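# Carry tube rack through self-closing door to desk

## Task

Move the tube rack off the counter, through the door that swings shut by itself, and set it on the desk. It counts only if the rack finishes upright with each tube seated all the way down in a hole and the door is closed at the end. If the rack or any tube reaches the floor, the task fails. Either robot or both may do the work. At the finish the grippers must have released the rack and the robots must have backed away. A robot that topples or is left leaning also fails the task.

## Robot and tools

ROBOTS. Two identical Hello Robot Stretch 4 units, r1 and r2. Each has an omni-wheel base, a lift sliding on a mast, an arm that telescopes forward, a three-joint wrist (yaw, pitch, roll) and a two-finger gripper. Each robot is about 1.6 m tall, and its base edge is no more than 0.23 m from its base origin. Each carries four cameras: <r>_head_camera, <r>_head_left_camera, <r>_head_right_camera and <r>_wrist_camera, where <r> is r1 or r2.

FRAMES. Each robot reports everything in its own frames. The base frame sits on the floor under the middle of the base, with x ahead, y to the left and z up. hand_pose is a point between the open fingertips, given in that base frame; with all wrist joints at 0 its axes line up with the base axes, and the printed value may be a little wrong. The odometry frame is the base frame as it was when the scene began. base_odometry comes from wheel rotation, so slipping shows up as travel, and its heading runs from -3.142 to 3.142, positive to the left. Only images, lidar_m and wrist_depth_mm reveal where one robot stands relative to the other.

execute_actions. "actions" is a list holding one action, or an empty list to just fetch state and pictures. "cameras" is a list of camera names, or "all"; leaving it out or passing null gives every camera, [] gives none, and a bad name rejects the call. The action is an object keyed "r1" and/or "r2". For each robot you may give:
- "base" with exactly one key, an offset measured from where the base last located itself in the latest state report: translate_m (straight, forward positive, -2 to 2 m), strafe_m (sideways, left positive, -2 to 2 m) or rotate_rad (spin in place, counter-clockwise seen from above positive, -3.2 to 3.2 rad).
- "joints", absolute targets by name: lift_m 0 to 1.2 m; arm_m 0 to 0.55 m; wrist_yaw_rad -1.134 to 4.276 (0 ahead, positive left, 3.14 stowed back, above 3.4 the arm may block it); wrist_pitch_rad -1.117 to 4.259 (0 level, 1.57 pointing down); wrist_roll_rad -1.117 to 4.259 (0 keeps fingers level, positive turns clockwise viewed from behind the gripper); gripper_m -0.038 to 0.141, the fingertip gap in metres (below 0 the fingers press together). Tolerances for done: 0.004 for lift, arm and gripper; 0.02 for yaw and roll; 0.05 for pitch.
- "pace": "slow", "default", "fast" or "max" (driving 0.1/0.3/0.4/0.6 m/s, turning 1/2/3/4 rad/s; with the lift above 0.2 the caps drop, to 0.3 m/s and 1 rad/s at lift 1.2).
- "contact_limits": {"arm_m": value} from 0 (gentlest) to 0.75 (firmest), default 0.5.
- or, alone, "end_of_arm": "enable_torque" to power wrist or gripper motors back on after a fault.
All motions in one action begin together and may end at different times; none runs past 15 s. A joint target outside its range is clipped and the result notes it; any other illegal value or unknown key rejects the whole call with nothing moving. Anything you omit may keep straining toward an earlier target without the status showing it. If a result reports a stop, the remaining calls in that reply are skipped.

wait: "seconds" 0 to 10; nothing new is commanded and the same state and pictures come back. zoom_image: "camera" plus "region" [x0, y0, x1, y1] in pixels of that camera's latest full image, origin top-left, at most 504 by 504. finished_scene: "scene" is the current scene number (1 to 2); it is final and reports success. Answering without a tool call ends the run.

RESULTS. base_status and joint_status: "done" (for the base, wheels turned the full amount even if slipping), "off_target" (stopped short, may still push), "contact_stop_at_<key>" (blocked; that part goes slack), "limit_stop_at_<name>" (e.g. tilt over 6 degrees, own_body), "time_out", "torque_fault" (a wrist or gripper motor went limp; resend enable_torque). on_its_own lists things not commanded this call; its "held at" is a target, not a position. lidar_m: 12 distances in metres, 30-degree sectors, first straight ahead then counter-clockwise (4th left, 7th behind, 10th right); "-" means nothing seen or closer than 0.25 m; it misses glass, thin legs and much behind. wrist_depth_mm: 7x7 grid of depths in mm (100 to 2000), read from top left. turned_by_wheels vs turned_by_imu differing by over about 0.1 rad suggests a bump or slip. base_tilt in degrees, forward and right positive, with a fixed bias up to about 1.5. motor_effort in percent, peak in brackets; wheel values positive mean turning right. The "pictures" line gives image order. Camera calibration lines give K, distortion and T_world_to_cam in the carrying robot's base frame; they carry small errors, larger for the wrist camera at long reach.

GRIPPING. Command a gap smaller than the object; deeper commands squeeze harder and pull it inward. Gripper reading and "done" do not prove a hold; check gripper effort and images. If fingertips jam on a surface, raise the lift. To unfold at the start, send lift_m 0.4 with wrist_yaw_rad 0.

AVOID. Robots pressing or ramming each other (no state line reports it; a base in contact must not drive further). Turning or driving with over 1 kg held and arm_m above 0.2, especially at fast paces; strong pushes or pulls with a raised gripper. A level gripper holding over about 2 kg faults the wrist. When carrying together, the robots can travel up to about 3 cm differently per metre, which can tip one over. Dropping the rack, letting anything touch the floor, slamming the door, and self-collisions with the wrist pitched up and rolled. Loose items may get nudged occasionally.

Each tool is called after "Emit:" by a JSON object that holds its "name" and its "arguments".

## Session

Emit:
{"name": "execute_actions", "arguments": {"actions": []}}

Scene clock: 0.00 s.
r1.base_odometry: x=+0.000 y=+0.000 heading=+0.000 (m, m, rad; r1's odometry frame)
r1.turned_by_wheels: +0.000 (rad since the last result)
r1.turned_by_imu: +0.000 (rad since the last result)
r1.base_tilt: forward=-0.2 right=+0.0 (deg)
r1.lidar_m: 0.83 1.03 1.63 1.69 2.05 1.46 1.31 1.01 0.89 0.91 0.92 0.82
r1.base_status: not commanded
r1.joint_positions: lift_m=+0.194 arm_m=-0.001 wrist_yaw_rad=+3.140 wrist_pitch_rad=+0.005 wrist_roll_rad=+0.005 gripper_m=+0.057
r1.joint_status: not commanded
r1.motor_effort: lift_m=+19 arm_m=+0 wrist_yaw_rad=+0 wrist_pitch_rad=-7 wrist_roll_rad=+0 gripper_m=-3 wheel_0=+0 wheel_1=-1 wheel_2=+0 (%)
r1.hand_pose: x=-0.1183 y=+0.0879 z=+0.3710 quat_wxyz=(+0.001, -0.003, +0.002, +1.000) (m; r1's base frame)
r1.wrist_depth_mm: - 143 - - - - - / - 141 - - - - - / - 118 158 - - - - / - 129 183 - - - - / 138 141 1983 1808 - - - / 1078 1397 1618 1430 1397 1708 1618 / 1025 1138 189 1042 190 1042 1060
r2.base_odometry: x=+0.000 y=+0.000 heading=+0.000 (m, m, rad; r2's odometry frame)
r2.turned_by_wheels: +0.000 (rad since the last result)
r2.turned_by_imu: +0.000 (rad since the last result)
r2.base_tilt: forward=+0.7 right=-0.4 (deg)
r2.lidar_m: 0.82 1.31 1.29 2.14 1.95 1.23 0.81 0.75 0.77 0.71 0.64 0.65
r2.base_status: not commanded
r2.joint_positions: lift_m=+0.131 arm_m=+0.000 wrist_yaw_rad=+3.196 wrist_pitch_rad=+0.003 wrist_roll_rad=-0.010 gripper_m=+0.057
r2.joint_status: not commanded
r2.motor_effort: lift_m=+21 arm_m=-1 wrist_yaw_rad=+1 wrist_pitch_rad=-5 wrist_roll_rad=+0 gripper_m=-2 wheel_0=+0 wheel_1=+0 wheel_2=+0 (%)
r2.hand_pose: x=-0.1216 y=+0.0716 z=+0.3083 quat_wxyz=(-0.027, -0.001, -0.005, +1.000) (m; r2's base frame)
r2.wrist_depth_mm: - 137 242 1118 - - 1756 / - 110 137 1098 1281 - 1661 / - 112 136 1118 1281 - 1756 / - 126 162 1098 1308 - 1661 / 204 809 960 1078 1308 1921 1661 / 496 854 210 1118 211 1336 1308 / 492 820 809 152 798 866 878
pictures: r1_head_camera, r1_head_left_camera, r1_head_right_camera, r1_wrist_camera, r2_head_camera, r2_head_left_camera, r2_head_right_camera, r2_wrist_camera
camera_calibration (this result's frames):
r1_wrist_camera: T_world_to_cam=[[-0.00450642, 0.999796, -0.0197114, -0.080509], [-0.0441878, -0.0198915, -0.998825, 0.436459], [-0.999013, -0.00363012, 0.0442684, 0.0907091], [0, 0, 0, 1]] pos_world=[0.109543, 0.0895036, 0.430343]
r2_wrist_camera: T_world_to_cam=[[-0.0532737, 0.99853, 0.0100134, -0.0776243], [-0.0162106, 0.00916151, -0.999827, 0.365484], [-0.998448, -0.0534268, 0.0156987, 0.110775], [0, 0, 0, 1]] pos_world=[0.112393, 0.0800802, 0.364459]
Images, in order (width x height): r1_head_camera 420x560, r1_head_left_camera 420x672, r1_head_right_camera 420x672, r1_wrist_camera 616x392, r2_head_camera 420x560, r2_head_left_camera 420x672, r2_head_right_camera 420x672, r2_wrist_camera 616x392.

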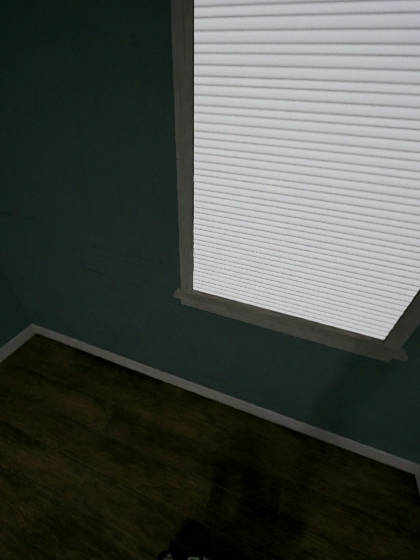

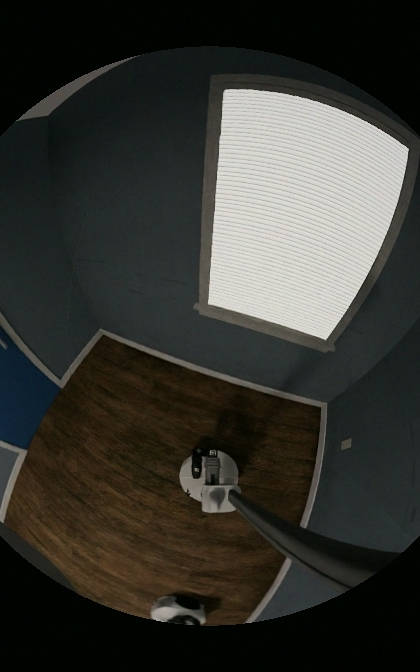

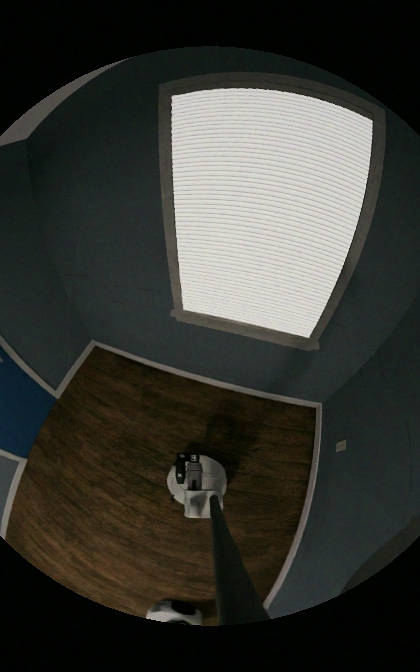

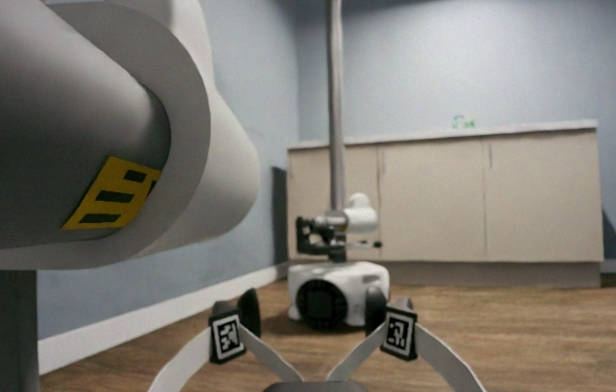

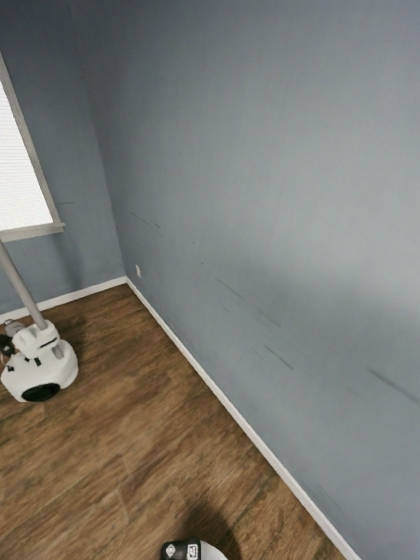

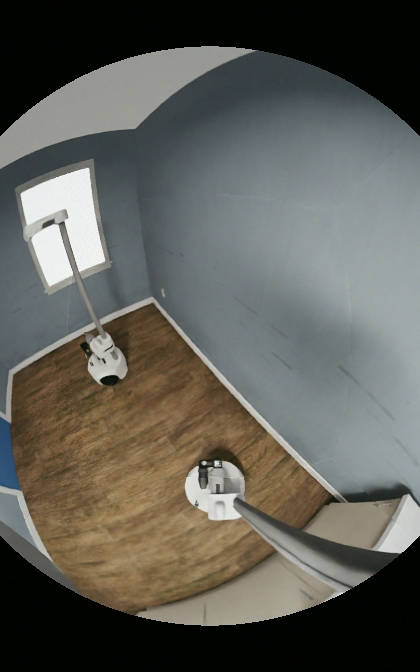

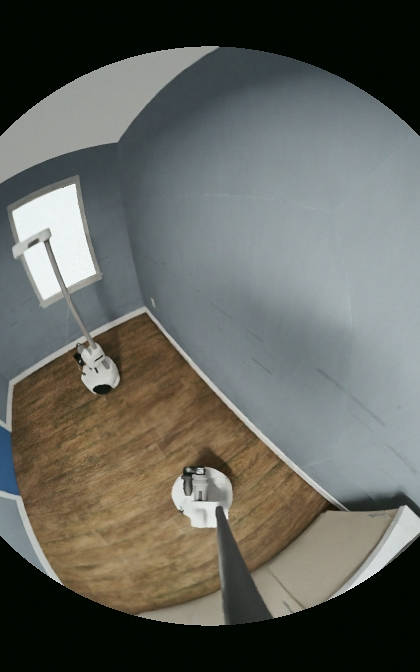

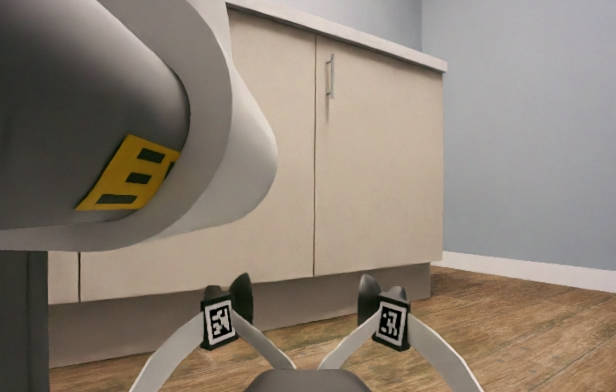

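Emit:
{"name": "execute_actions", "arguments": {"actions": [{"r2":{"base":{"rotate_rad":-3.0},"joints":{"lift_m":0.85,"wrist_yaw_rad":0.0,"gripper_m":0.141}},"r1":{"base":{"rotate_rad":1.45},"joints":{"lift_m":0.9,"wrist_yaw_rad":0.0}}}], "cameras": ["r1_head_camera","r2_head_camera"]}}

Scene clock: 8.73 s.
r1.base_odometry: x=+0.000 y=+0.000 heading=+1.450 (m, m, rad; r1's odometry frame)
r1.turned_by_wheels: +1.450 (rad since the last result)
r1.turned_by_imu: +1.435 (rad since the last result)
r1.base_tilt: forward=-0.2 right=+0.1 (deg)
r1.lidar_m: 1.61 1.88 2.24 1.27 1.09 0.89 0.93 1.01 0.82 0.81 0.94 1.60
r1.base_status: done
r1.joint_positions: lift_m=+0.900 arm_m=-0.001 wrist_yaw_rad=+0.000 wrist_pitch_rad=+0.005 wrist_roll_rad=+0.005 gripper_m=+0.057
r1.joint_status: all done
r1.motor_effort: lift_m=+22(21) arm_m=+0(0) wrist_yaw_rad=-1(8) wrist_pitch_rad=-8(5) wrist_roll_rad=+1(1) gripper_m=-3(4) wheel_0=-1(6) wheel_1=-2(5) wheel_2=+0(7) (%)
r1.hand_pose: x=+0.4586 y=-0.0873 z=+1.0765 quat_wxyz=(+1.000, +0.002, +0.003, +0.000) (m; r1's base frame)
r1.wrist_depth_mm: 1808 1708 1618 1499 1464 1397 1308 / 1756 1708 1618 1537 1464 1366 1336 / 1808 1661 1576 1537 1397 1397 1308 / 1808 1708 1576 1499 1430 1397 1308 / 1756 1661 1576 1499 1430 1366 1308 / 1708 1618 1537 1464 1430 1366 1308 / 1708 1618 189 1464 190 1336 1281
r2.base_odometry: x=+0.000 y=+0.000 heading=-3.000 (m, m, rad; r2's odometry frame)
r2.turned_by_wheels: -3.000 (rad since the last result)
r2.turned_by_imu: -2.951 (rad since the last result)
r2.base_tilt: forward=+0.7 right=-0.5 (deg)
r2.lidar_m: 0.77 0.75 0.80 0.67 0.64 0.68 0.98 1.30 1.44 2.01 1.95 1.03
r2.base_status: done
r2.joint_positions: lift_m=+0.850 arm_m=+0.000 wrist_yaw_rad=+0.000 wrist_pitch_rad=+0.003 wrist_roll_rad=-0.010 gripper_m=+0.141
r2.joint_status: all done
r2.motor_effort: lift_m=+23(22) arm_m=-1(1) wrist_yaw_rad=-1(3) wrist_pitch_rad=-5(5) wrist_roll_rad=-1(1) gripper_m=+0(5) wheel_0=+1(7) wheel_1=+0(7) wheel_2=+0(9) (%)
r2.hand_pose: x=+0.4597 y=-0.0874 z=+1.0272 quat_wxyz=(+1.000, -0.005, +0.001, +0.000) (m; r2's base frame)
r2.wrist_depth_mm: 1008 1118 1205 1397 1576 1756 1618 / 1025 1118 1255 1430 1618 1863 1618 / 1008 1118 1281 1430 1618 1808 1618 / 991 1098 1255 1430 1576 1863 1618 / 1008 1060 1205 931 1308 1808 1618 / 597 209 621 699 759 220 1576 / 496 539 603 152 788 904 1618
pictures: r1_head_camera, r2_head_camera
Images, in order (width x height): r1_head_camera 420x560, r2_head_camera 420x560.

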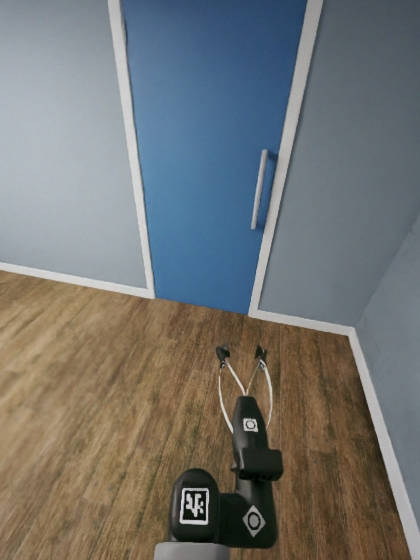

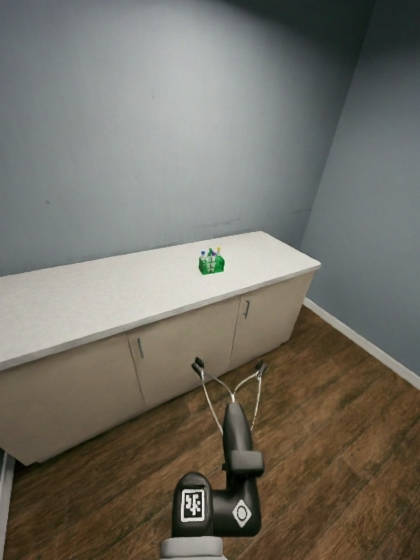

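Emit:
{"name": "execute_actions", "arguments": {"actions": [{"r2":{"base":{"rotate_rad":0.4}},"r1":{"base":{"rotate_rad":-0.2}}}], "cameras": []}}

Emit:
{"name": "execute_actions", "arguments": {"actions": [{"r2":{"base":{"strafe_m":-0.3}},"r1":{"base":{"translate_m":0.9}}}], "cameras": ["r1_head_camera","r2_head_camera","r2_wrist_camera"]}}

Scene clock: 16.03 s.
r1.base_odometry: x=+0.000 y=+0.000 heading=+1.250 (m, m, rad; r1's odometry frame)
r1.turned_by_wheels: -0.200 (rad since the last result)
r1.turned_by_imu: -0.198 (rad since the last result)
r1.base_tilt: forward=-0.2 right=+0.0 (deg)
r1.lidar_m: 1.59 1.74 2.32 1.29 1.31 0.94 0.90 0.93 0.84 0.82 0.83 1.22
r1.base_status: done
r1.joint_positions: lift_m=+0.900 arm_m=-0.001 wrist_yaw_rad=+0.000 wrist_pitch_rad=+0.005 wrist_roll_rad=+0.005 gripper_m=+0.057
r1.joint_status: not commanded
r1.motor_effort: lift_m=+22(22) arm_m=+0(0) wrist_yaw_rad=-3(1) wrist_pitch_rad=-9(7) wrist_roll_rad=-1(1) gripper_m=-3(3) wheel_0=+2(5) wheel_1=+3(10) wheel_2=+1(6) (%)
r1.hand_pose: x=+0.4586 y=-0.0873 z=+1.0765 quat_wxyz=(+1.000, +0.002, +0.003, +0.000) (m; r1's base frame)
r1.wrist_depth_mm: 1537 1499 1537 1537 1537 1499 1138 / 1499 1537 1499 1499 1537 1537 1160 / 1499 1499 1499 1499 1499 1499 1160 / 1464 1537 1499 1499 1499 1464 1182 / 1499 1464 1499 1464 1464 1464 1182 / 1430 1464 1464 1464 1499 1499 1182 / 1464 1464 189 1430 190 1464 1160
r2.base_odometry: x=+0.000 y=+0.000 heading=-2.600 (m, m, rad; r2's odometry frame)
r2.turned_by_wheels: +0.400 (rad since the last result)
r2.turned_by_imu: +0.392 (rad since the last result)
r2.base_tilt: forward=+0.7 right=-0.5 (deg)
r2.lidar_m: 0.75 0.79 0.69 0.64 0.66 0.86 1.31 1.29 2.09 1.96 1.18 0.81
r2.base_status: done
r2.joint_positions: lift_m=+0.850 arm_m=+0.000 wrist_yaw_rad=+0.000 wrist_pitch_rad=+0.003 wrist_roll_rad=-0.010 gripper_m=+0.141
r2.joint_status: not commanded
r2.motor_effort: lift_m=+23(24) arm_m=-1(1) wrist_yaw_rad=-1(2) wrist_pitch_rad=-6(6) wrist_roll_rad=-1(1) gripper_m=-2(2) wheel_0=-1(2) wheel_1=-1(6) wheel_2=-1(9) (%)
r2.hand_pose: x=+0.4597 y=-0.0874 z=+1.0272 quat_wxyz=(+1.000, -0.005, +0.001, +0.000) (m; r2's base frame)
r2.wrist_depth_mm: 1060 1138 1138 1182 1182 1255 1255 / 1078 1118 1138 1205 1205 1255 1281 / 1098 1118 1118 1160 1182 1255 1229 / 1078 1118 1138 1160 1205 1205 1281 / 1078 1118 1138 1160 1205 788 1281 / 591 209 615 621 627 219 615 / 512 517 539 152 574 580 603
pictures: none
No camera images: the call's "cameras" was empty. Leave "cameras" out to get every camera's image.

Scene clock: 20.50 s.
r1.base_odometry: x=+0.284 y=+0.854 heading=+1.250 (m, m, rad; r1's odometry frame)
r1.turned_by_wheels: +0.000 (rad since the last result)
r1.turned_by_imu: -0.003 (rad since the last result)
r1.base_tilt: forward=-0.2 right=+0.0 (deg)
r1.lidar_m: 0.69 0.81 1.12 2.23 1.48 1.92 1.81 1.20 0.89 0.86 0.88 0.81
r1.base_status: done
r1.joint_positions: lift_m=+0.900 arm_m=-0.001 wrist_yaw_rad=+0.000 wrist_pitch_rad=+0.005 wrist_roll_rad=+0.005 gripper_m=+0.057
r1.joint_status: not commanded
r1.motor_effort: lift_m=+20(22) arm_m=+0(1) wrist_yaw_rad=-4(1) wrist_pitch_rad=-7(7) wrist_roll_rad=+0(0) gripper_m=-3(3) wheel_0=-1(2) wheel_1=+0(6) wheel_2=+2(9) (%)
r1.hand_pose: x=+0.4586 y=-0.0874 z=+1.0766 quat_wxyz=(+1.000, +0.002, +0.003, +0.000) (m; r1's base frame)
r1.wrist_depth_mm: 580 585 591 585 591 585 591 / 580 580 580 569 580 585 585 / 574 580 580 574 574 580 585 / 574 574 574 574 574 574 574 / 569 569 564 564 569 569 569 / 564 559 484 564 564 564 569 / 559 564 189 554 190 564 564
r2.base_odometry: x=-0.155 y=+0.257 heading=-2.600 (m, m, rad; r2's odometry frame)
r2.turned_by_wheels: +0.000 (rad since the last result)
r2.turned_by_imu: -0.002 (rad since the last result)
r2.base_tilt: forward=+0.7 right=-0.4 (deg)
r2.lidar_m: 0.77 0.78 1.02 0.94 0.97 1.26 2.33 1.47 1.78 1.66 1.22 0.85
r2.base_status: done
r2.joint_positions: lift_m=+0.850 arm_m=+0.000 wrist_yaw_rad=+0.000 wrist_pitch_rad=+0.003 wrist_roll_rad=-0.010 gripper_m=+0.141
r2.joint_status: not commanded
r2.motor_effort: lift_m=+23(23) arm_m=-1(1) wrist_yaw_rad=+1(2) wrist_pitch_rad=-6(6) wrist_roll_rad=-1(1) gripper_m=-1(1) wheel_0=-1(9) wheel_1=+0(11) wheel_2=-1(3) (%)
r2.hand_pose: x=+0.4597 y=-0.0874 z=+1.0273 quat_wxyz=(+1.000, -0.005, +0.001, +0.000) (m; r2's base frame)
r2.wrist_depth_mm: 1118 1138 1182 1182 1205 1255 1336 / 1098 1160 1160 1182 1205 1281 1308 / 1118 1138 1138 1205 1229 1255 1336 / 1098 1118 1182 1182 1255 1255 1281 / 1118 1118 1138 1060 1060 1255 1281 / 585 211 609 627 627 219 615 / 544 549 564 152 585 609 621
pictures: r1_head_camera, r2_head_camera, r2_wrist_camera
camera_calibration (this result's frames):
r2_wrist_camera: T_world_to_cam=[[-0.00113778, -0.999949, 0.0100138, -0.0937497], [0.0156821, -0.0100304, -0.999827, 1.07885], [0.999876, -0.000980548, 0.0156928, -0.242636], [0, 0, 0, 1]] pos_world=[0.22558, -0.0831615, 1.08341]
Images, in order (width x height): r1_head_camera 420x560, r2_head_camera 420x560, r2_wrist_camera 616x392.

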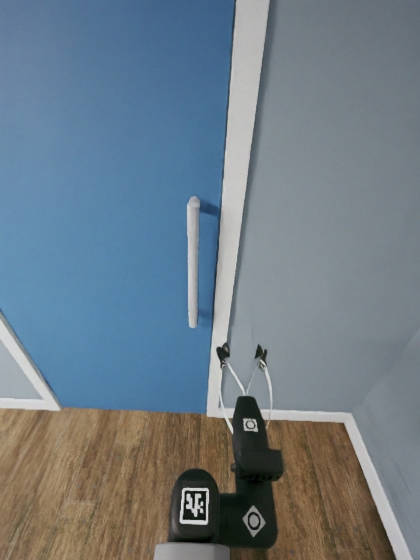

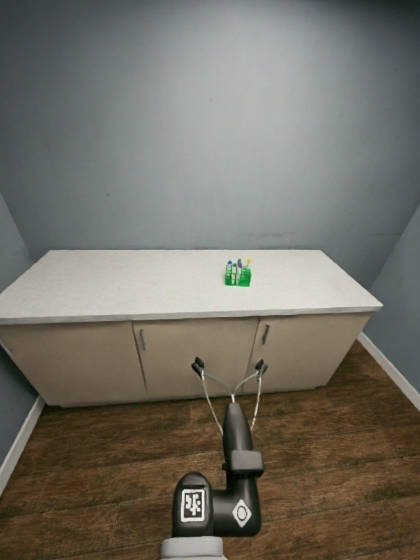

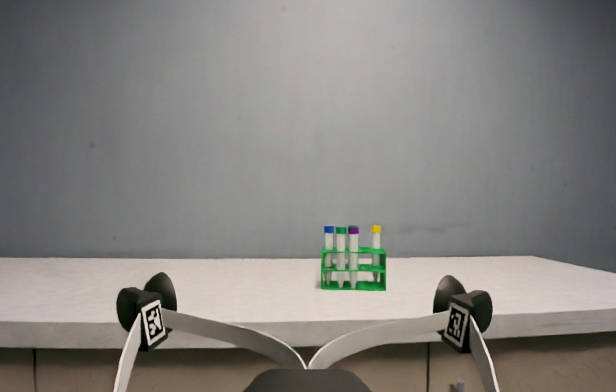

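Emit:
{"name": "execute_actions", "arguments": {"actions": [{"r2":{"base":{"strafe_m":-0.11},"joints":{"lift_m":0.805}},"r1":{"base":{"strafe_m":0.1},"joints":{"gripper_m":0.11}}}], "cameras": ["r1_wrist_camera"]}}

Scene clock: 26.17 s.
r1.base_odometry: x=+0.189 y=+0.886 heading=+1.251 (m, m, rad; r1's odometry frame)
r1.turned_by_wheels: +0.000 (rad since the last result)
r1.turned_by_imu: +0.001 (rad since the last result)
r1.base_tilt: forward=-0.2 right=+0.1 (deg)
r1.lidar_m: 0.71 0.81 1.10 2.13 1.33 1.89 1.79 1.34 1.01 0.94 1.00 0.78
r1.base_status: done
r1.joint_positions: lift_m=+0.900 arm_m=-0.001 wrist_yaw_rad=+0.000 wrist_pitch_rad=+0.005 wrist_roll_rad=+0.005 gripper_m=+0.110
r1.joint_status: all done
r1.motor_effort: lift_m=+20(20) arm_m=-1(1) wrist_yaw_rad=-1(1) wrist_pitch_rad=-9(6) wrist_roll_rad=+3(2) gripper_m=+0(3) wheel_0=+2(6) wheel_1=+0(8) wheel_2=+1(3) (%)
r1.hand_pose: x=+0.4586 y=-0.0874 z=+1.0766 quat_wxyz=(+1.000, +0.002, +0.003, +0.000) (m; r1's base frame)
r1.wrist_depth_mm: 585 585 585 585 580 585 585 / 585 580 580 574 580 585 585 / 580 574 574 580 580 574 580 / 569 574 569 574 574 574 580 / 569 569 569 574 569 574 569 / 564 564 564 569 559 569 574 / 564 559 559 488 549 559 564
r2.base_odometry: x=-0.211 y=+0.351 heading=-2.600 (m, m, rad; r2's odometry frame)
r2.turned_by_wheels: +0.000 (rad since the last result)
r2.turned_by_imu: -0.001 (rad since the last result)
r2.base_tilt: forward=+0.6 right=-0.6 (deg)
r2.lidar_m: 0.77 0.80 1.07 1.05 1.08 1.39 2.31 1.33 1.65 1.55 1.57 0.83
r2.base_status: done
r2.joint_positions: lift_m=+0.805 arm_m=+0.000 wrist_yaw_rad=+0.000 wrist_pitch_rad=+0.003 wrist_roll_rad=-0.010 gripper_m=+0.141
r2.joint_status: all done
r2.motor_effort: lift_m=+17(25) arm_m=-1(1) wrist_yaw_rad=+0(1) wrist_pitch_rad=-4(6) wrist_roll_rad=+0(1) gripper_m=+1(1) wheel_0=-1(7) wheel_1=+1(7) wheel_2=-1(3) (%)
r2.hand_pose: x=+0.4597 y=-0.0874 z=+0.9827 quat_wxyz=(+1.000, -0.005, +0.001, +0.000) (m; r2's base frame)
r2.wrist_depth_mm: 1160 1118 1160 1205 1255 1281 1336 / 1098 1138 1205 1182 1205 1281 1336 / 1118 1160 1182 1205 1281 1281 1336 / 1138 1138 1205 1205 1255 1281 1308 / 891 904 960 788 991 976 1281 / 539 210 554 574 580 219 621 / 549 564 569 152 609 615 634
pictures: r1_wrist_camera
camera_calibration (this result's frames):
r1_wrist_camera: T_world_to_cam=[[0.00622132, -0.999786, -0.0197107, -0.0684248], [0.0441527, 0.0199665, -0.998825, 1.12627], [0.999005, 0.00534373, 0.0442675, -0.280357], [0, 0, 0, 1]] pos_world=[0.230776, -0.0893996, 1.136]
Images, in order (width x height): r1_wrist_camera 616x392.

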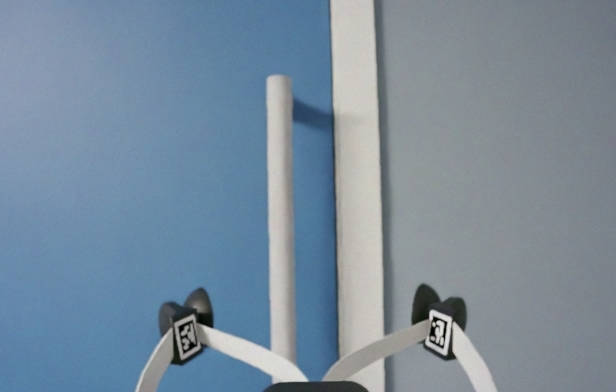

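Emit:
{"name": "execute_actions", "arguments": {"actions": [{"r2":{"base":{"translate_m":0.4}},"r1":{"base":{"strafe_m":0.035},"joints":{"arm_m":0.3}}}], "cameras": ["r1_wrist_camera","r2_wrist_camera"]}}

Scene clock: 32.30 s.
r1.base_odometry: x=+0.155 y=+0.897 heading=+1.251 (m, m, rad; r1's odometry frame)
r1.turned_by_wheels: +0.000 (rad since the last result)
r1.turned_by_imu: +0.000 (rad since the last result)
r1.base_tilt: forward=-0.2 right=+0.0 (deg)
r1.lidar_m: 0.70 0.82 1.12 2.08 1.63 1.92 1.81 1.44 1.02 0.99 1.04 0.80
r1.base_status: done
r1.joint_positions: lift_m=+0.900 arm_m=+0.299 wrist_yaw_rad=+0.000 wrist_pitch_rad=+0.005 wrist_roll_rad=+0.005 gripper_m=+0.110
r1.joint_status: all done
r1.motor_effort: lift_m=+21(20) arm_m=+6(7) wrist_yaw_rad=+0(1) wrist_pitch_rad=-6(8) wrist_roll_rad=-2(0) gripper_m=-1(2) wheel_0=+1(4) wheel_1=-1(12) wheel_2=+1(2) (%)
r1.hand_pose: x=+0.7582 y=-0.0874 z=+1.0767 quat_wxyz=(+1.000, +0.002, +0.003, +0.000) (m; r1's base frame)
r1.wrist_depth_mm: 277 277 277 200 278 264 278 / 276 276 276 198 276 262 276 / 273 272 273 195 274 260 273 / 272 272 271 193 271 258 271 / 270 270 270 191 271 257 270 / 267 267 268 191 267 255 267 / 265 265 265 186 266 253 266
r2.base_odometry: x=-0.554 y=+0.145 heading=-2.600 (m, m, rad; r2's odometry frame)
r2.turned_by_wheels: +0.000 (rad since the last result)
r2.turned_by_imu: -0.003 (rad since the last result)
r2.base_tilt: forward=+0.7 right=-0.4 (deg)
r2.lidar_m: 0.37 0.40 0.52 1.09 1.09 1.45 2.72 1.64 1.63 1.51 0.59 0.42
r2.base_status: done
r2.joint_positions: lift_m=+0.805 arm_m=+0.000 wrist_yaw_rad=+0.000 wrist_pitch_rad=+0.003 wrist_roll_rad=-0.010 gripper_m=+0.141
r2.joint_status: not commanded
r2.motor_effort: lift_m=+18(18) arm_m=-1(1) wrist_yaw_rad=+0(0) wrist_pitch_rad=-6(6) wrist_roll_rad=+0(1) gripper_m=+2(2) wheel_0=+2(9) wheel_1=+0(6) wheel_2=+1(10) (%)
r2.hand_pose: x=+0.4597 y=-0.0874 z=+0.9827 quat_wxyz=(+1.000, -0.005, +0.001, +0.000) (m; r2's base frame)
r2.wrist_depth_mm: 768 778 809 820 842 866 878 / 750 778 798 820 842 854 878 / 768 768 798 820 842 866 891 / 750 768 798 831 831 866 891 / 759 778 778 384 842 854 891 / 436 210 389 375 424 219 459 / 298 294 300 152 303 289 309
pictures: r1_wrist_camera, r2_wrist_camera
camera_calibration (this result's frames):
r1_wrist_camera: T_world_to_cam=[[0.00608663, -0.999787, -0.01971, -0.0702263], [0.0442888, 0.0199606, -0.998819, 1.11297], [0.999, 0.00520651, 0.0444009, -0.579835], [0, 0, 0, 1]] pos_world=[0.530391, -0.0894079, 1.13601]
r2_wrist_camera: T_world_to_cam=[[-0.00114245, -0.999949, 0.0100138, -0.0933026], [0.0156821, -0.0100305, -0.999827, 1.0343], [0.999876, -0.000985215, 0.0156928, -0.241936], [0, 0, 0, 1]] pos_world=[0.22558, -0.0831617, 1.03885]
Images, in order (width x height): r1_wrist_camera 616x392, r2_wrist_camera 616x392.

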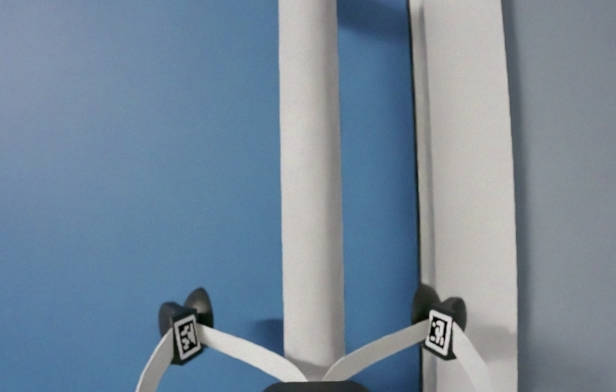

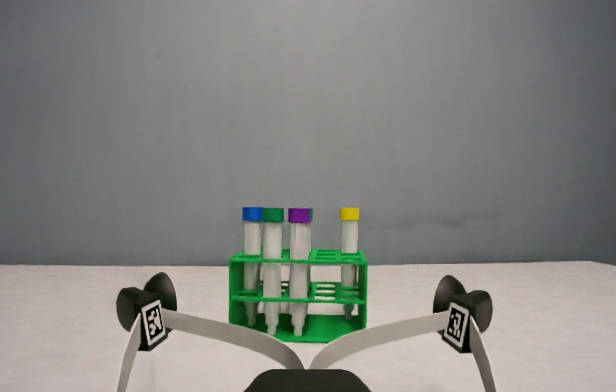

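Emit:
{"name": "execute_actions", "arguments": {"actions": [{"r2":{"joints":{"arm_m":0.2},"pace":"slow"},"r1":{"joints":{"arm_m":0.315}}}], "cameras": ["r2_wrist_camera"]}}

Scene clock: 39.07 s.
r1.base_odometry: x=+0.155 y=+0.897 heading=+1.251 (m, m, rad; r1's odometry frame)
r1.turned_by_wheels: +0.000 (rad since the last result)
r1.turned_by_imu: +0.000 (rad since the last result)
r1.base_tilt: forward=-0.2 right=+0.0 (deg)
r1.lidar_m: 0.70 0.81 1.12 2.09 1.65 1.89 1.80 1.41 1.04 0.98 1.03 0.78
r1.base_status: not commanded
r1.joint_positions: lift_m=+0.900 arm_m=+0.314 wrist_yaw_rad=+0.000 wrist_pitch_rad=+0.005 wrist_roll_rad=+0.005 gripper_m=+0.110
r1.joint_status: all done
r1.motor_effort: lift_m=+20(21) arm_m=+7(8) wrist_yaw_rad=+1(1) wrist_pitch_rad=-5(7) wrist_roll_rad=+0(0) gripper_m=-2(0) wheel_0=+1(1) wheel_1=-1(1) wheel_2=+1(0) (%)
r1.hand_pose: x=+0.7732 y=-0.0874 z=+1.0767 quat_wxyz=(+1.000, +0.002, +0.003, +0.000) (m; r1's base frame)
r1.wrist_depth_mm: 260 262 263 183 262 248 262 / 259 260 259 181 260 247 262 / 259 258 258 180 259 245 258 / 258 256 256 177 257 243 256 / 254 255 254 176 255 241 254 / 253 253 254 175 254 240 253 / 250 252 251 171 251 237 252
r2.base_odometry: x=-0.554 y=+0.145 heading=-2.600 (m, m, rad; r2's odometry frame)
r2.turned_by_wheels: +0.000 (rad since the last result)
r2.turned_by_imu: -0.001 (rad since the last result)
r2.base_tilt: forward=+0.7 right=-0.6 (deg)
r2.lidar_m: 0.38 0.39 0.49 1.08 1.11 1.43 2.72 1.65 1.61 1.50 0.60 0.43
r2.base_status: not commanded
r2.joint_positions: lift_m=+0.805 arm_m=+0.199 wrist_yaw_rad=+0.000 wrist_pitch_rad=+0.003 wrist_roll_rad=-0.010 gripper_m=+0.141
r2.joint_status: all done
r2.motor_effort: lift_m=+18(18) arm_m=+5(1) wrist_yaw_rad=+1(1) wrist_pitch_rad=-5(5) wrist_roll_rad=-1(1) gripper_m=-2(3) wheel_0=+2(2) wheel_1=+0(0) wheel_2=+1(1) (%)
r2.hand_pose: x=+0.6586 y=-0.0874 z=+0.9827 quat_wxyz=(+1.000, -0.005, +0.001, +0.000) (m; r2's base frame)
r2.wrist_depth_mm: 574 597 609 627 640 654 683 / 574 585 609 615 647 668 676 / 580 591 603 621 640 654 676 / 574 585 603 621 634 668 676 / 574 585 224 615 640 661 683 / 433 210 196 213 213 218 452 / 296 290 198 152 212 287 303
pictures: r2_wrist_camera
camera_calibration (this result's frames):
r2_wrist_camera: T_world_to_cam=[[-0.00120405, -0.999949, 0.0100137, -0.0930525], [0.0156815, -0.0100314, -0.999827, 1.03118], [0.999876, -0.00104681, 0.0156927, -0.440762], [0, 0, 0, 1]] pos_world=[0.424425, -0.0831651, 1.03885]
Images, in order (width x height): r2_wrist_camera 616x392.

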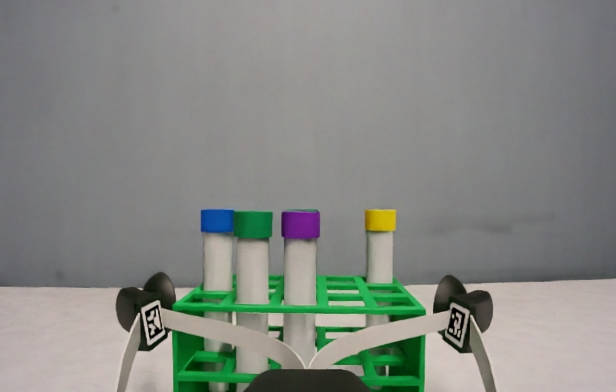

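Close both grippers.

Emit:
{"name": "execute_actions", "arguments": {"actions": [{"r2":{"joints":{"gripper_m":0.04}},"r1":{"joints":{"gripper_m":-0.015}}}], "cameras": []}}

Emit:
{"name": "execute_actions", "arguments": {"actions": [{"r2":{"joints":{"lift_m":0.87},"pace":"slow"},"r1":{"base":{"translate_m":-0.3},"pace":"slow"}}], "cameras": ["r2_wrist_camera"]}}

Scene clock: 44.47 s.
r1.base_odometry: x=+0.156 y=+0.897 heading=+1.251 (m, m, rad; r1's odometry frame)
r1.turned_by_wheels: +0.000 (rad since the last result)
r1.turned_by_imu: -0.008 (rad since the last result)
r1.base_tilt: forward=-0.1 right=+0.0 (deg)
r1.lidar_m: 0.71 0.81 1.10 2.09 1.63 1.93 1.80 1.42 1.03 0.98 1.04 0.81
r1.base_status: not commanded
r1.joint_positions: lift_m=+0.900 arm_m=+0.315 wrist_yaw_rad=+0.009 wrist_pitch_rad=+0.005 wrist_roll_rad=+0.005 gripper_m=-0.014
r1.joint_status: all done
r1.on_its_own: wrist_yaw_rad is at rest, and its effort (-24) is outside its rest range (-13 to +13)
r1.motor_effort: lift_m=+20(20) arm_m=-3(7) wrist_yaw_rad=-24(25) wrist_pitch_rad=-7(5) wrist_roll_rad=+1(0) gripper_m=-20(20) wheel_0=-5(6) wheel_1=-3(3) wheel_2=+10(10) (%)
r1.hand_pose: x=+0.7756 y=-0.0849 z=+1.0766 quat_wxyz=(+1.000, +0.002, +0.003, +0.004) (m; r1's base frame)
r1.wrist_depth_mm: 256 257 257 177 257 244 257 / 255 255 256 176 255 241 254 / 252 253 253 175 254 239 253 / 251 252 252 173 252 237 252 / 250 249 250 172 250 236 250 / 247 248 247 170 249 235 248 / 246 246 177 167 177 233 246
r2.base_odometry: x=-0.554 y=+0.145 heading=-2.600 (m, m, rad; r2's odometry frame)
r2.turned_by_wheels: +0.000 (rad since the last result)
r2.turned_by_imu: -0.001 (rad since the last result)
r2.base_tilt: forward=+0.7 right=-0.6 (deg)
r2.lidar_m: 0.40 0.40 0.50 1.08 1.11 1.45 2.72 1.64 1.62 1.50 0.59 0.44
r2.base_status: not commanded
r2.joint_positions: lift_m=+0.805 arm_m=+0.199 wrist_yaw_rad=+0.000 wrist_pitch_rad=+0.003 wrist_roll_rad=-0.010 gripper_m=+0.041
r2.joint_status: all done
r2.motor_effort: lift_m=+18(18) arm_m=+5(5) wrist_yaw_rad=+1(1) wrist_pitch_rad=-5(6) wrist_roll_rad=+0(0) gripper_m=-35(36) wheel_0=+2(2) wheel_1=+0(0) wheel_2=+1(1) (%)
r2.hand_pose: x=+0.6586 y=-0.0874 z=+0.9827 quat_wxyz=(+1.000, -0.005, +0.001, +0.000) (m; r2's base frame)
r2.wrist_depth_mm: 580 591 609 627 640 654 676 / 574 597 609 627 640 661 676 / 580 585 603 627 634 654 676 / 574 591 609 621 640 661 683 / 569 585 200 180 634 661 676 / 436 193 187 176 211 410 455 / 206 170 174 176 195 168 145
pictures: none
No camera images: the call's "cameras" was empty. Leave "cameras" out to get every camera's image.

Scene clock: 48.73 s.
r1.base_odometry: x=+0.062 y=+0.613 heading=+1.254 (m, m, rad; r1's odometry frame)
r1.turned_by_wheels: +0.003 (rad since the last result)
r1.turned_by_imu: +0.046 (rad since the last result)
r1.base_tilt: forward=-0.1 right=-0.1 (deg)
r1.lidar_m: 0.69 0.93 1.56 1.53 1.54 1.61 1.54 1.36 1.02 0.99 1.06 1.07
r1.base_status: done
r1.joint_positions: lift_m=+0.900 arm_m=+0.316 wrist_yaw_rad=+0.032 wrist_pitch_rad=+0.005 wrist_roll_rad=+0.005 gripper_m=-0.014
r1.joint_status: not commanded
r1.on_its_own: wrist_yaw_rad is at rest, and its effort (-93) is outside its rest range (-13 to +13)
r1.motor_effort: lift_m=+20(20) arm_m=-7(7) wrist_yaw_rad=-93(100) wrist_pitch_rad=-11(9) wrist_roll_rad=-2(0) gripper_m=-25(26) wheel_0=+13(16) wheel_1=+1(12) wheel_2=+29(33) (%)
r1.hand_pose: x=+0.7783 y=-0.0781 z=+1.0767 quat_wxyz=(+1.000, +0.002, +0.003, +0.016) (m; r1's base frame)
r1.wrist_depth_mm: 387 336 291 177 235 508 504 / 382 332 289 176 233 504 500 / 377 327 287 175 232 500 496 / 377 325 286 174 230 492 496 / 370 325 285 173 230 488 488 / 370 322 285 171 227 484 484 / 366 320 178 167 174 480 484
r2.base_odometry: x=-0.554 y=+0.145 heading=-2.600 (m, m, rad; r2's odometry frame)
r2.turned_by_wheels: +0.000 (rad since the last result)
r2.turned_by_imu: -0.001 (rad since the last result)
r2.base_tilt: forward=+0.7 right=-0.4 (deg)
r2.lidar_m: 0.39 0.40 0.51 1.09 1.12 1.44 1.65 1.55 1.60 1.51 0.61 0.42
r2.base_status: not commanded
r2.joint_positions: lift_m=+0.870 arm_m=+0.199 wrist_yaw_rad=+0.000 wrist_pitch_rad=+0.004 wrist_roll_rad=-0.010 gripper_m=+0.041
r2.joint_status: all done
r2.motor_effort: lift_m=+24(28) arm_m=+4(5) wrist_yaw_rad=+0(1) wrist_pitch_rad=-8(7) wrist_roll_rad=+0(1) gripper_m=-32(31) wheel_0=+2(2) wheel_1=+0(0) wheel_2=+1(1) (%)
r2.hand_pose: x=+0.6586 y=-0.0874 z=+1.0469 quat_wxyz=(+1.000, -0.005, +0.002, +0.000) (m; r2's base frame)
r2.wrist_depth_mm: 574 585 597 615 640 654 676 / 574 591 615 621 640 661 683 / 574 585 609 621 640 661 676 / 580 591 609 621 640 661 676 / 574 585 202 179 634 654 676 / 569 193 187 176 211 647 661 / 271 170 173 176 195 168 433
pictures: r2_wrist_camera
camera_calibration (this result's frames):
r2_wrist_camera: T_world_to_cam=[[-0.00119408, -0.999949, 0.0100152, -0.0937031], [0.0147237, -0.0100317, -0.999841, 1.09598], [0.999891, -0.00104643, 0.0147349, -0.440791], [0, 0, 0, 1]] pos_world=[0.424494, -0.083165, 1.10324]
Images, in order (width x height): r2_wrist_camera 616x392.

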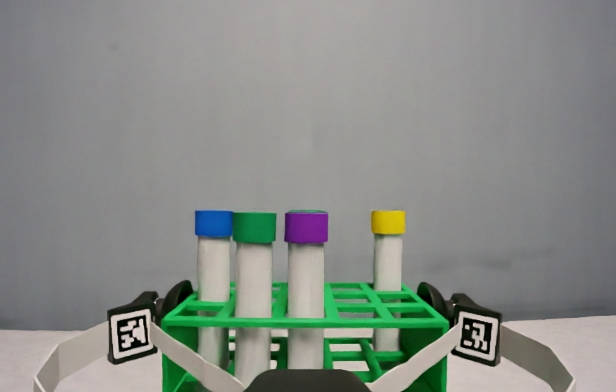

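Emit:
{"name": "execute_actions", "arguments": {"actions": [{"r1":{"base":{"strafe_m":0.07},"pace":"slow"},"r2":{"joints":{"arm_m":0.0},"base":{"translate_m":-0.3},"pace":"slow"}}], "cameras": []}}

Scene clock: 57.00 s.
r1.base_odometry: x=-0.004 y=+0.635 heading=+1.252 (m, m, rad; r1's odometry frame)
r1.turned_by_wheels: -0.002 (rad since the last result)
r1.turned_by_imu: -0.076 (rad since the last result)
r1.base_tilt: forward=-0.2 right=+0.1 (deg)
r1.lidar_m: 0.70 0.94 1.40 1.33 1.17 1.64 1.54 1.60 1.11 1.08 1.13 1.07
r1.base_status: done
r1.joint_positions: lift_m=+0.900 arm_m=+0.316 wrist_yaw_rad=-0.004 wrist_pitch_rad=+0.005 wrist_roll_rad=+0.005 gripper_m=-0.015
r1.joint_status: not commanded
r1.motor_effort: lift_m=+21(20) arm_m=-8(8) wrist_yaw_rad=+10(92) wrist_pitch_rad=-7(5) wrist_roll_rad=-1(1) gripper_m=-17(23) wheel_0=-15(15) wheel_1=-5(11) wheel_2=-1(29) (%)
r1.hand_pose: x=+0.7754 y=-0.0885 z=+1.0768 quat_wxyz=(+1.000, +0.002, +0.002, -0.002) (m; r1's base frame)
r1.wrist_depth_mm: 330 304 278 174 242 549 549 / 327 301 277 173 239 539 549 / 325 298 276 173 239 539 544 / 324 296 273 172 238 530 539 / 320 294 271 170 236 530 539 / 317 293 270 168 231 525 535 / 317 291 176 164 179 521 525
r2.base_odometry: x=-0.297 y=+0.300 heading=-2.600 (m, m, rad; r2's odometry frame)
r2.turned_by_wheels: +0.000 (rad since the last result)
r2.turned_by_imu: -0.001 (rad since the last result)
r2.base_tilt: forward=+0.7 right=-0.6 (deg)
r2.lidar_m: 0.41 0.71 0.93 1.06 1.09 1.39 2.40 1.17 1.66 1.54 1.06 0.74
r2.base_status: done
r2.joint_positions: lift_m=+0.870 arm_m=+0.001 wrist_yaw_rad=+0.000 wrist_pitch_rad=+0.004 wrist_roll_rad=-0.010 gripper_m=+0.041
r2.joint_status: all done
r2.motor_effort: lift_m=+25(24) arm_m=-5(9) wrist_yaw_rad=+0(0) wrist_pitch_rad=-8(9) wrist_roll_rad=+0(0) gripper_m=-33(33) wheel_0=-2(1) wheel_1=-1(5) wheel_2=+1(7) (%)
r2.hand_pose: x=+0.4603 y=-0.0874 z=+1.0468 quat_wxyz=(+1.000, -0.005, +0.002, +0.000) (m; r2's base frame)
r2.wrist_depth_mm: 1042 1042 1078 1098 1160 1182 1205 / 1008 1060 1078 1118 1160 1205 1205 / 1025 1042 1078 1098 1138 1205 1205 / 1025 1042 1118 1098 1138 1160 1205 / 1042 1042 202 180 1098 1160 1229 / 654 194 188 176 211 621 683 / 290 171 172 176 196 168 504
pictures: none
No camera images: the call's "cameras" was empty. Leave "cameras" out to get every camera's image.

Emit:
{"name": "execute_actions", "arguments": {"actions": [{"r1":{"base":{"translate_m":-0.2},"pace":"slow"},"r2":{"base":{"strafe_m":0.6}}}], "cameras": ["r2_head_right_camera"]}}

Scene clock: 66.87 s.
torque_fault: r1.wrist_yaw_rad switched itself off since the last result.
r1.base_odometry: x=-0.066 y=+0.445 heading=+1.252 (m, m, rad; r1's odometry frame)
r1.turned_by_wheels: -0.001 (rad since the last result)
r1.turned_by_imu: +0.045 (rad since the last result)
r1.base_tilt: forward=-0.1 right=+0.0 (deg)
r1.lidar_m: 0.70 1.07 1.72 1.97 1.40 1.44 1.38 1.44 1.13 1.08 1.16 1.25
r1.base_status: done
r1.joint_positions: lift_m=+0.900 arm_m=+0.317 wrist_yaw_rad=+0.134 wrist_pitch_rad=+0.005 wrist_roll_rad=+0.005 gripper_m=-0.015
r1.joint_status: not commanded
r1.on_its_own: wrist_yaw_rad is off since a torque_fault, until you send "end_of_arm": "enable_torque" (your +0.000 is given up)
r1.motor_effort: lift_m=+20(20) arm_m=-9(9) wrist_yaw_rad=+0(100) wrist_pitch_rad=-7(8) wrist_roll_rad=-1(0) gripper_m=-19(26) wheel_0=-8(21) wheel_1=-5(3) wheel_2=+6(35) (%)
r1.hand_pose: x=+0.7850 y=-0.0482 z=+1.0767 quat_wxyz=(+0.998, +0.002, +0.003, +0.067) (m; r1's base frame)
r1.wrist_depth_mm: 707 469 347 175 230 200 634 / 676 466 345 173 230 201 627 / 668 462 342 172 229 200 627 / 691 455 340 170 229 197 621 / 654 455 340 170 228 195 615 / 647 455 340 169 217 195 609 / 654 452 178 166 180 186 609
r2.base_odometry: x=+0.012 y=-0.214 heading=-2.600 (m, m, rad; r2's odometry frame)
r2.turned_by_wheels: +0.000 (rad since the last result)
r2.turned_by_imu: +0.000 (rad since the last result)
r2.base_tilt: forward=+0.7 right=-0.5 (deg)
r2.lidar_m: 0.42 0.66 0.51 0.46 0.47 0.61 1.38 1.40 1.48 2.13 0.99 0.72
r2.base_status: done
r2.joint_positions: lift_m=+0.870 arm_m=+0.001 wrist_yaw_rad=+0.000 wrist_pitch_rad=+0.004 wrist_roll_rad=-0.010 gripper_m=+0.041
r2.joint_status: not commanded
r2.motor_effort: lift_m=+24(25) arm_m=-5(5) wrist_yaw_rad=+0(1) wrist_pitch_rad=-8(10) wrist_roll_rad=-1(1) gripper_m=-33(32) wheel_0=+0(8) wheel_1=+0(9) wheel_2=+0(4) (%)
r2.hand_pose: x=+0.4603 y=-0.0874 z=+1.0469 quat_wxyz=(+1.000, -0.005, +0.002, +0.000) (m; r2's base frame)
r2.wrist_depth_mm: 976 1008 1025 1042 1098 1138 1138 / 946 991 1025 1042 1118 1118 1160 / 991 976 1042 1060 1078 1118 1138 / 976 991 1025 1078 1078 1118 1138 / 960 1008 202 177 1078 1118 1160 / 647 194 187 176 211 615 691 / 272 170 172 176 193 168 462
pictures: r2_head_right_camera
Images, in order (width x height): r2_head_right_camera 420x672.

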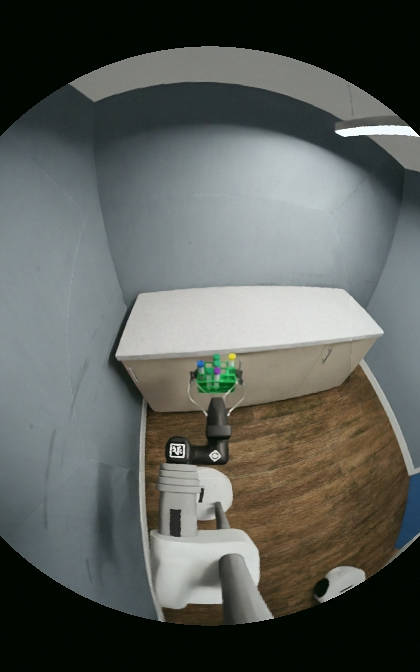

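Emit:
{"name": "execute_actions", "arguments": {"actions": [{"r1":{"base":{"strafe_m":0.12},"pace":"slow"},"r2":{"base":{"translate_m":-0.9}}}], "cameras": []}}

Scene clock: 74.37 s.
r1.base_odometry: x=-0.180 y=+0.483 heading=+1.251 (m, m, rad; r1's odometry frame)
r1.turned_by_wheels: -0.001 (rad since the last result)
r1.turned_by_imu: -0.112 (rad since the last result)
r1.base_tilt: forward=-0.2 right=+0.0 (deg)
r1.lidar_m: 0.68 1.02 1.52 1.82 1.88 0.89 0.87 1.43 1.34 1.23 1.28 0.77
r1.base_status: done
r1.joint_positions: lift_m=+0.900 arm_m=+0.317 wrist_yaw_rad=-0.101 wrist_pitch_rad=+0.005 wrist_roll_rad=+0.005 gripper_m=-0.015
r1.joint_status: not commanded
r1.on_its_own: wrist_yaw_rad is off since a torque_fault, until you send "end_of_arm": "enable_torque" (your +0.000 is given up)
r1.motor_effort: lift_m=+20(20) arm_m=-9(9) wrist_yaw_rad=-1(1) wrist_pitch_rad=-8(7) wrist_roll_rad=+1(1) gripper_m=-17(20) wheel_0=-14(18) wheel_1=-2(8) wheel_2=+2(6) (%)
r1.hand_pose: x=+0.7658 y=-0.1160 z=+1.0767 quat_wxyz=(+0.999, +0.002, +0.002, -0.050) (m; r1's base frame)
r1.wrist_depth_mm: 362 322 287 174 238 798 842 / 359 319 286 173 236 778 842 / 355 317 283 172 237 778 831 / 355 314 282 171 236 778 820 / 349 312 281 171 234 768 809 / 347 310 279 169 229 778 820 / 345 310 176 165 178 759 798
r2.base_odometry: x=+0.784 y=+0.249 heading=-2.600 (m, m, rad; r2's odometry frame)
r2.turned_by_wheels: +0.000 (rad since the last result)
r2.turned_by_imu: +0.002 (rad since the last result)
r2.base_tilt: forward=+0.7 right=-0.4 (deg)
r2.lidar_m: 0.40 0.62 0.42 0.37 0.40 0.52 1.19 1.55 0.87 0.84 2.26 1.67
r2.base_status: done
r2.joint_positions: lift_m=+0.870 arm_m=+0.001 wrist_yaw_rad=+0.000 wrist_pitch_rad=+0.004 wrist_roll_rad=-0.010 gripper_m=+0.041
r2.joint_status: not commanded
r2.motor_effort: lift_m=+23(24) arm_m=-4(5) wrist_yaw_rad=+2(1) wrist_pitch_rad=-8(8) wrist_roll_rad=-1(0) gripper_m=-33(34) wheel_0=+0(5) wheel_1=-2(7) wheel_2=-1(11) (%)
r2.hand_pose: x=+0.4603 y=-0.0874 z=+1.0469 quat_wxyz=(+1.000, -0.005, +0.002, +0.000) (m; r2's base frame)
r2.wrist_depth_mm: 866 1430 1921 1983 - - - / 878 1464 1863 1921 - - - / 891 1430 1921 1983 - - - / 866 1430 1863 1863 - - - / 878 1308 199 1281 1336 1397 1430 / 866 192 187 176 211 1336 1397 / 452 170 173 176 195 168 1397
pictures: none
No camera images: the call's "cameras" was empty. Leave "cameras" out to get every camera's image.

Emit:
{"name": "execute_actions", "arguments": {"actions": [{"r1":{"base":{"translate_m":-0.25},"pace":"slow"},"r2":{"base":{"translate_m":-0.8}}}], "cameras": ["r2_head_right_camera"]}}

Scene clock: 81.20 s.
r1.base_odometry: x=-0.258 y=+0.246 heading=+1.252 (m, m, rad; r1's odometry frame)
r1.turned_by_wheels: +0.001 (rad since the last result)
r1.turned_by_imu: -0.214 (rad since the last result)
r1.base_tilt: forward=-0.1 right=-0.1 (deg)
r1.lidar_m: 0.70 0.93 1.54 1.71 1.72 1.51 1.20 0.71 0.86 1.35 1.36 1.59
r1.base_status: done
r1.joint_positions: lift_m=+0.900 arm_m=+0.317 wrist_yaw_rad=+0.694 wrist_pitch_rad=+0.005 wrist_roll_rad=+0.005 gripper_m=-0.014
r1.joint_status: not commanded
r1.on_its_own: wrist_yaw_rad is off since a torque_fault, until you send "end_of_arm": "enable_torque" (your +0.000 is given up)
r1.motor_effort: lift_m=+20(20) arm_m=-9(10) wrist_yaw_rad=-2(1) wrist_pitch_rad=-7(9) wrist_roll_rad=+0(2) gripper_m=-24(23) wheel_0=+3(16) wheel_1=-7(16) wheel_2=+21(20) (%)
r1.hand_pose: x=+0.7653 y=+0.1172 z=+1.0767 quat_wxyz=(+0.940, +0.001, +0.003, +0.340) (m; r1's base frame)
r1.wrist_depth_mm: 1281 1118 1008 177 241 168 - / 1255 1138 991 176 244 168 140 / 1255 1118 976 175 243 170 141 / 1229 1098 976 174 243 170 141 / 1205 1098 960 173 245 170 141 / 1205 1098 976 171 218 170 141 / 1229 1098 176 167 176 155 -
r2.base_odometry: x=+1.469 y=+0.661 heading=-2.601 (m, m, rad; r2's odometry frame)
r2.turned_by_wheels: +0.000 (rad since the last result)
r2.turned_by_imu: +0.001 (rad since the last result)
r2.base_tilt: forward=+0.6 right=-0.5 (deg)
r2.lidar_m: 0.41 0.51 0.35 0.31 0.33 0.43 0.77 0.76 0.98 2.27 0.88 0.91
r2.base_status: done
r2.joint_positions: lift_m=+0.870 arm_m=+0.001 wrist_yaw_rad=+0.000 wrist_pitch_rad=+0.004 wrist_roll_rad=-0.010 gripper_m=+0.041
r2.joint_status: not commanded
r2.motor_effort: lift_m=+24(24) arm_m=-4(5) wrist_yaw_rad=+2(0) wrist_pitch_rad=-7(8) wrist_roll_rad=+0(0) gripper_m=-34(33) wheel_0=+0(2) wheel_1=-1(4) wheel_2=-1(8) (%)
r2.hand_pose: x=+0.4603 y=-0.0874 z=+1.0469 quat_wxyz=(+1.000, -0.005, +0.002, +0.000) (m; r2's base frame)
r2.wrist_depth_mm: 741 1205 - - - - - / 750 1229 - - - - - / 759 1255 - - - - - / 759 1255 - - - - - / 759 1255 201 179 - - - / 759 191 187 176 211 - - / 399 170 173 176 195 168 -
pictures: r2_head_right_camera
Images, in order (width x height): r2_head_right_camera 420x672.

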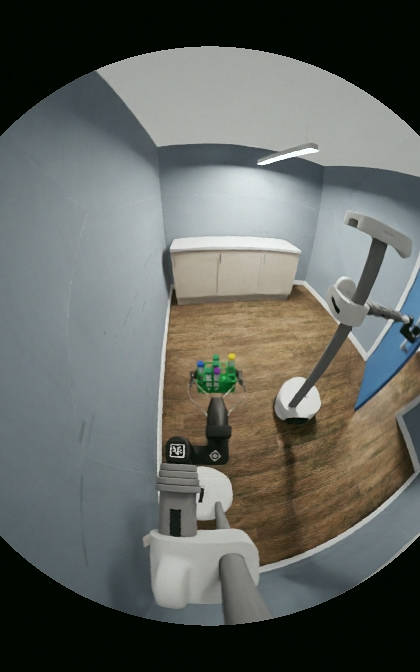

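r2 in place; it's close to the left wall. Continue opening with r1.

Emit:
{"name": "execute_actions", "arguments": {"actions": [{"r1":{"base":{"strafe_m":0.3},"pace":"slow"},"r2":{"base":{"strafe_m":-0.08}}}], "cameras": []}}

Emit:
{"name": "execute_actions", "arguments": {"actions": [{"r1":{"base":{"translate_m":-0.3},"pace":"slow"},"r2":{"base":{"rotate_rad":-1.45}}}], "cameras": ["r2_head_camera"]}}

Scene clock: 90.40 s.
r1.base_odometry: x=-0.543 y=+0.340 heading=+1.250 (m, m, rad; r1's odometry frame)
r1.turned_by_wheels: -0.002 (rad since the last result)
r1.turned_by_imu: -0.006 (rad since the last result)
r1.base_tilt: forward=-0.2 right=+0.0 (deg)
r1.lidar_m: 0.67 1.14 1.43 1.41 1.41 1.61 1.31 1.31 0.83 1.64 1.65 0.71
r1.base_status: done
r1.joint_positions: lift_m=+0.900 arm_m=+0.317 wrist_yaw_rad=-0.318 wrist_pitch_rad=+0.004 wrist_roll_rad=+0.004 gripper_m=-0.015
r1.joint_status: not commanded
r1.on_its_own: wrist_yaw_rad is off since a torque_fault, until you send "end_of_arm": "enable_torque" (your +0.000 is given up)
r1.motor_effort: lift_m=+20(20) arm_m=-10(9) wrist_yaw_rad=+1(1) wrist_pitch_rad=-4(7) wrist_roll_rad=+1(3) gripper_m=-16(23) wheel_0=-15(14) wheel_1=-4(7) wheel_2=-3(20) (%)
r1.hand_pose: x=+0.7343 y=-0.1732 z=+1.0769 quat_wxyz=(+0.987, +0.002, +0.002, -0.158) (m; r1's base frame)
r1.wrist_depth_mm: 338 306 279 173 240 1397 1255 / 334 306 279 172 239 1397 1255 / 330 303 277 171 237 1397 1255 / 330 300 273 170 236 1397 1281 / 325 298 273 169 236 1366 1255 / 324 297 271 168 229 1336 1255 / 322 294 177 164 178 1366 1229
r2.base_odometry: x=+1.428 y=+0.730 heading=-2.601 (m, m, rad; r2's odometry frame)
r2.turned_by_wheels: +0.000 (rad since the last result)
r2.turned_by_imu: -0.002 (rad since the last result)
r2.base_tilt: forward=+0.7 right=-0.5 (deg)
r2.lidar_m: 0.40 0.63 0.44 0.39 0.40 0.53 0.75 0.76 0.99 2.19 1.13 1.09
r2.base_status: done
r2.joint_positions: lift_m=+0.870 arm_m=+0.001 wrist_yaw_rad=+0.000 wrist_pitch_rad=+0.004 wrist_roll_rad=-0.010 gripper_m=+0.041
r2.joint_status: not commanded
r2.motor_effort: lift_m=+24(23) arm_m=-5(5) wrist_yaw_rad=+1(0) wrist_pitch_rad=-10(8) wrist_roll_rad=-1(0) gripper_m=-35(32) wheel_0=+0(9) wheel_1=+1(9) wheel_2=+0(1) (%)
r2.hand_pose: x=+0.4603 y=-0.0874 z=+1.0469 quat_wxyz=(+1.000, -0.005, +0.002, +0.000) (m; r2's base frame)
r2.wrist_depth_mm: 878 1397 - - - - - / 878 1464 - - - - - / 904 1464 - - - - - / 904 1464 - - - - - / 904 1499 199 179 - - - / 878 194 187 177 211 - - / 459 171 173 177 195 167 -
pictures: none
No camera images: the call's "cameras" was empty. Leave "cameras" out to get every camera's image.

Scene clock: 95.00 s.
r1.base_odometry: x=-0.637 y=+0.056 heading=+1.252 (m, m, rad; r1's odometry frame)
r1.turned_by_wheels: +0.001 (rad since the last result)
r1.turned_by_imu: -0.278 (rad since the last result)
r1.base_tilt: forward=-0.1 right=+0.0 (deg)
r1.lidar_m: 0.70 0.94 1.42 1.34 1.25 1.29 1.25 1.15 1.20 1.11 1.10 1.86
r1.base_status: done
r1.joint_positions: lift_m=+0.900 arm_m=+0.317 wrist_yaw_rad=+0.739 wrist_pitch_rad=+0.008 wrist_roll_rad=+0.004 gripper_m=-0.014
r1.joint_status: not commanded
r1.on_its_own: wrist_yaw_rad is off since a torque_fault, until you send "end_of_arm": "enable_torque" (your +0.000 is given up)
r1.motor_effort: lift_m=+20(20) arm_m=-9(11) wrist_yaw_rad=-1(1) wrist_pitch_rad=-15(20) wrist_roll_rad=+1(2) gripper_m=-21(30) wheel_0=+5(17) wheel_1=-4(19) wheel_2=+17(27) (%)
r1.hand_pose: x=+0.7596 y=+0.1296 z=+1.0760 quat_wxyz=(+0.933, +0.001, +0.004, +0.361) (m; r1's base frame)
r1.wrist_depth_mm: 1098 1078 1025 176 251 161 - / 1078 1060 1025 175 254 162 - / 1078 1060 1008 174 255 164 132 / 1078 1042 1025 174 258 164 132 / 1060 1025 991 173 258 165 132 / 1060 1008 991 171 223 165 - / 1042 1025 175 167 177 147 -
r2.base_odometry: x=+1.428 y=+0.730 heading=+2.233 (m, m, rad; r2's odometry frame)
r2.turned_by_wheels: -1.450 (rad since the last result)
r2.turned_by_imu: -1.427 (rad since the last result)
r2.base_tilt: forward=+0.6 right=-0.5 (deg)
r2.lidar_m: 0.41 1.18 1.13 1.36 0.57 0.40 0.40 0.42 0.60 0.72 0.77 1.09
r2.base_status: done
r2.joint_positions: lift_m=+0.870 arm_m=+0.001 wrist_yaw_rad=+0.000 wrist_pitch_rad=+0.004 wrist_roll_rad=-0.010 gripper_m=+0.041
r2.joint_status: not commanded
r2.motor_effort: lift_m=+23(24) arm_m=-5(5) wrist_yaw_rad=-1(1) wrist_pitch_rad=-8(8) wrist_roll_rad=-1(1) gripper_m=-34(32) wheel_0=+2(8) wheel_1=+1(8) wheel_2=-1(6) (%)
r2.hand_pose: x=+0.4603 y=-0.0874 z=+1.0469 quat_wxyz=(+1.000, -0.005, +0.002, +0.000) (m; r2's base frame)
r2.wrist_depth_mm: - 1921 - 1983 1921 1576 1042 / - - - 1921 1921 1576 1060 / - - - 1921 1921 1576 1042 / 1160 - - 1921 1921 1537 1060 / 1921 - 202 178 1983 1537 1060 / 1983 194 189 177 211 1229 1060 / 654 170 173 177 195 168 931
pictures: r2_head_camera
Images, in order (width x height): r2_head_camera 420x560.

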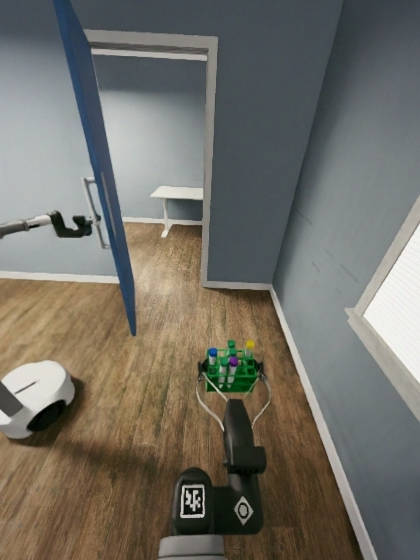

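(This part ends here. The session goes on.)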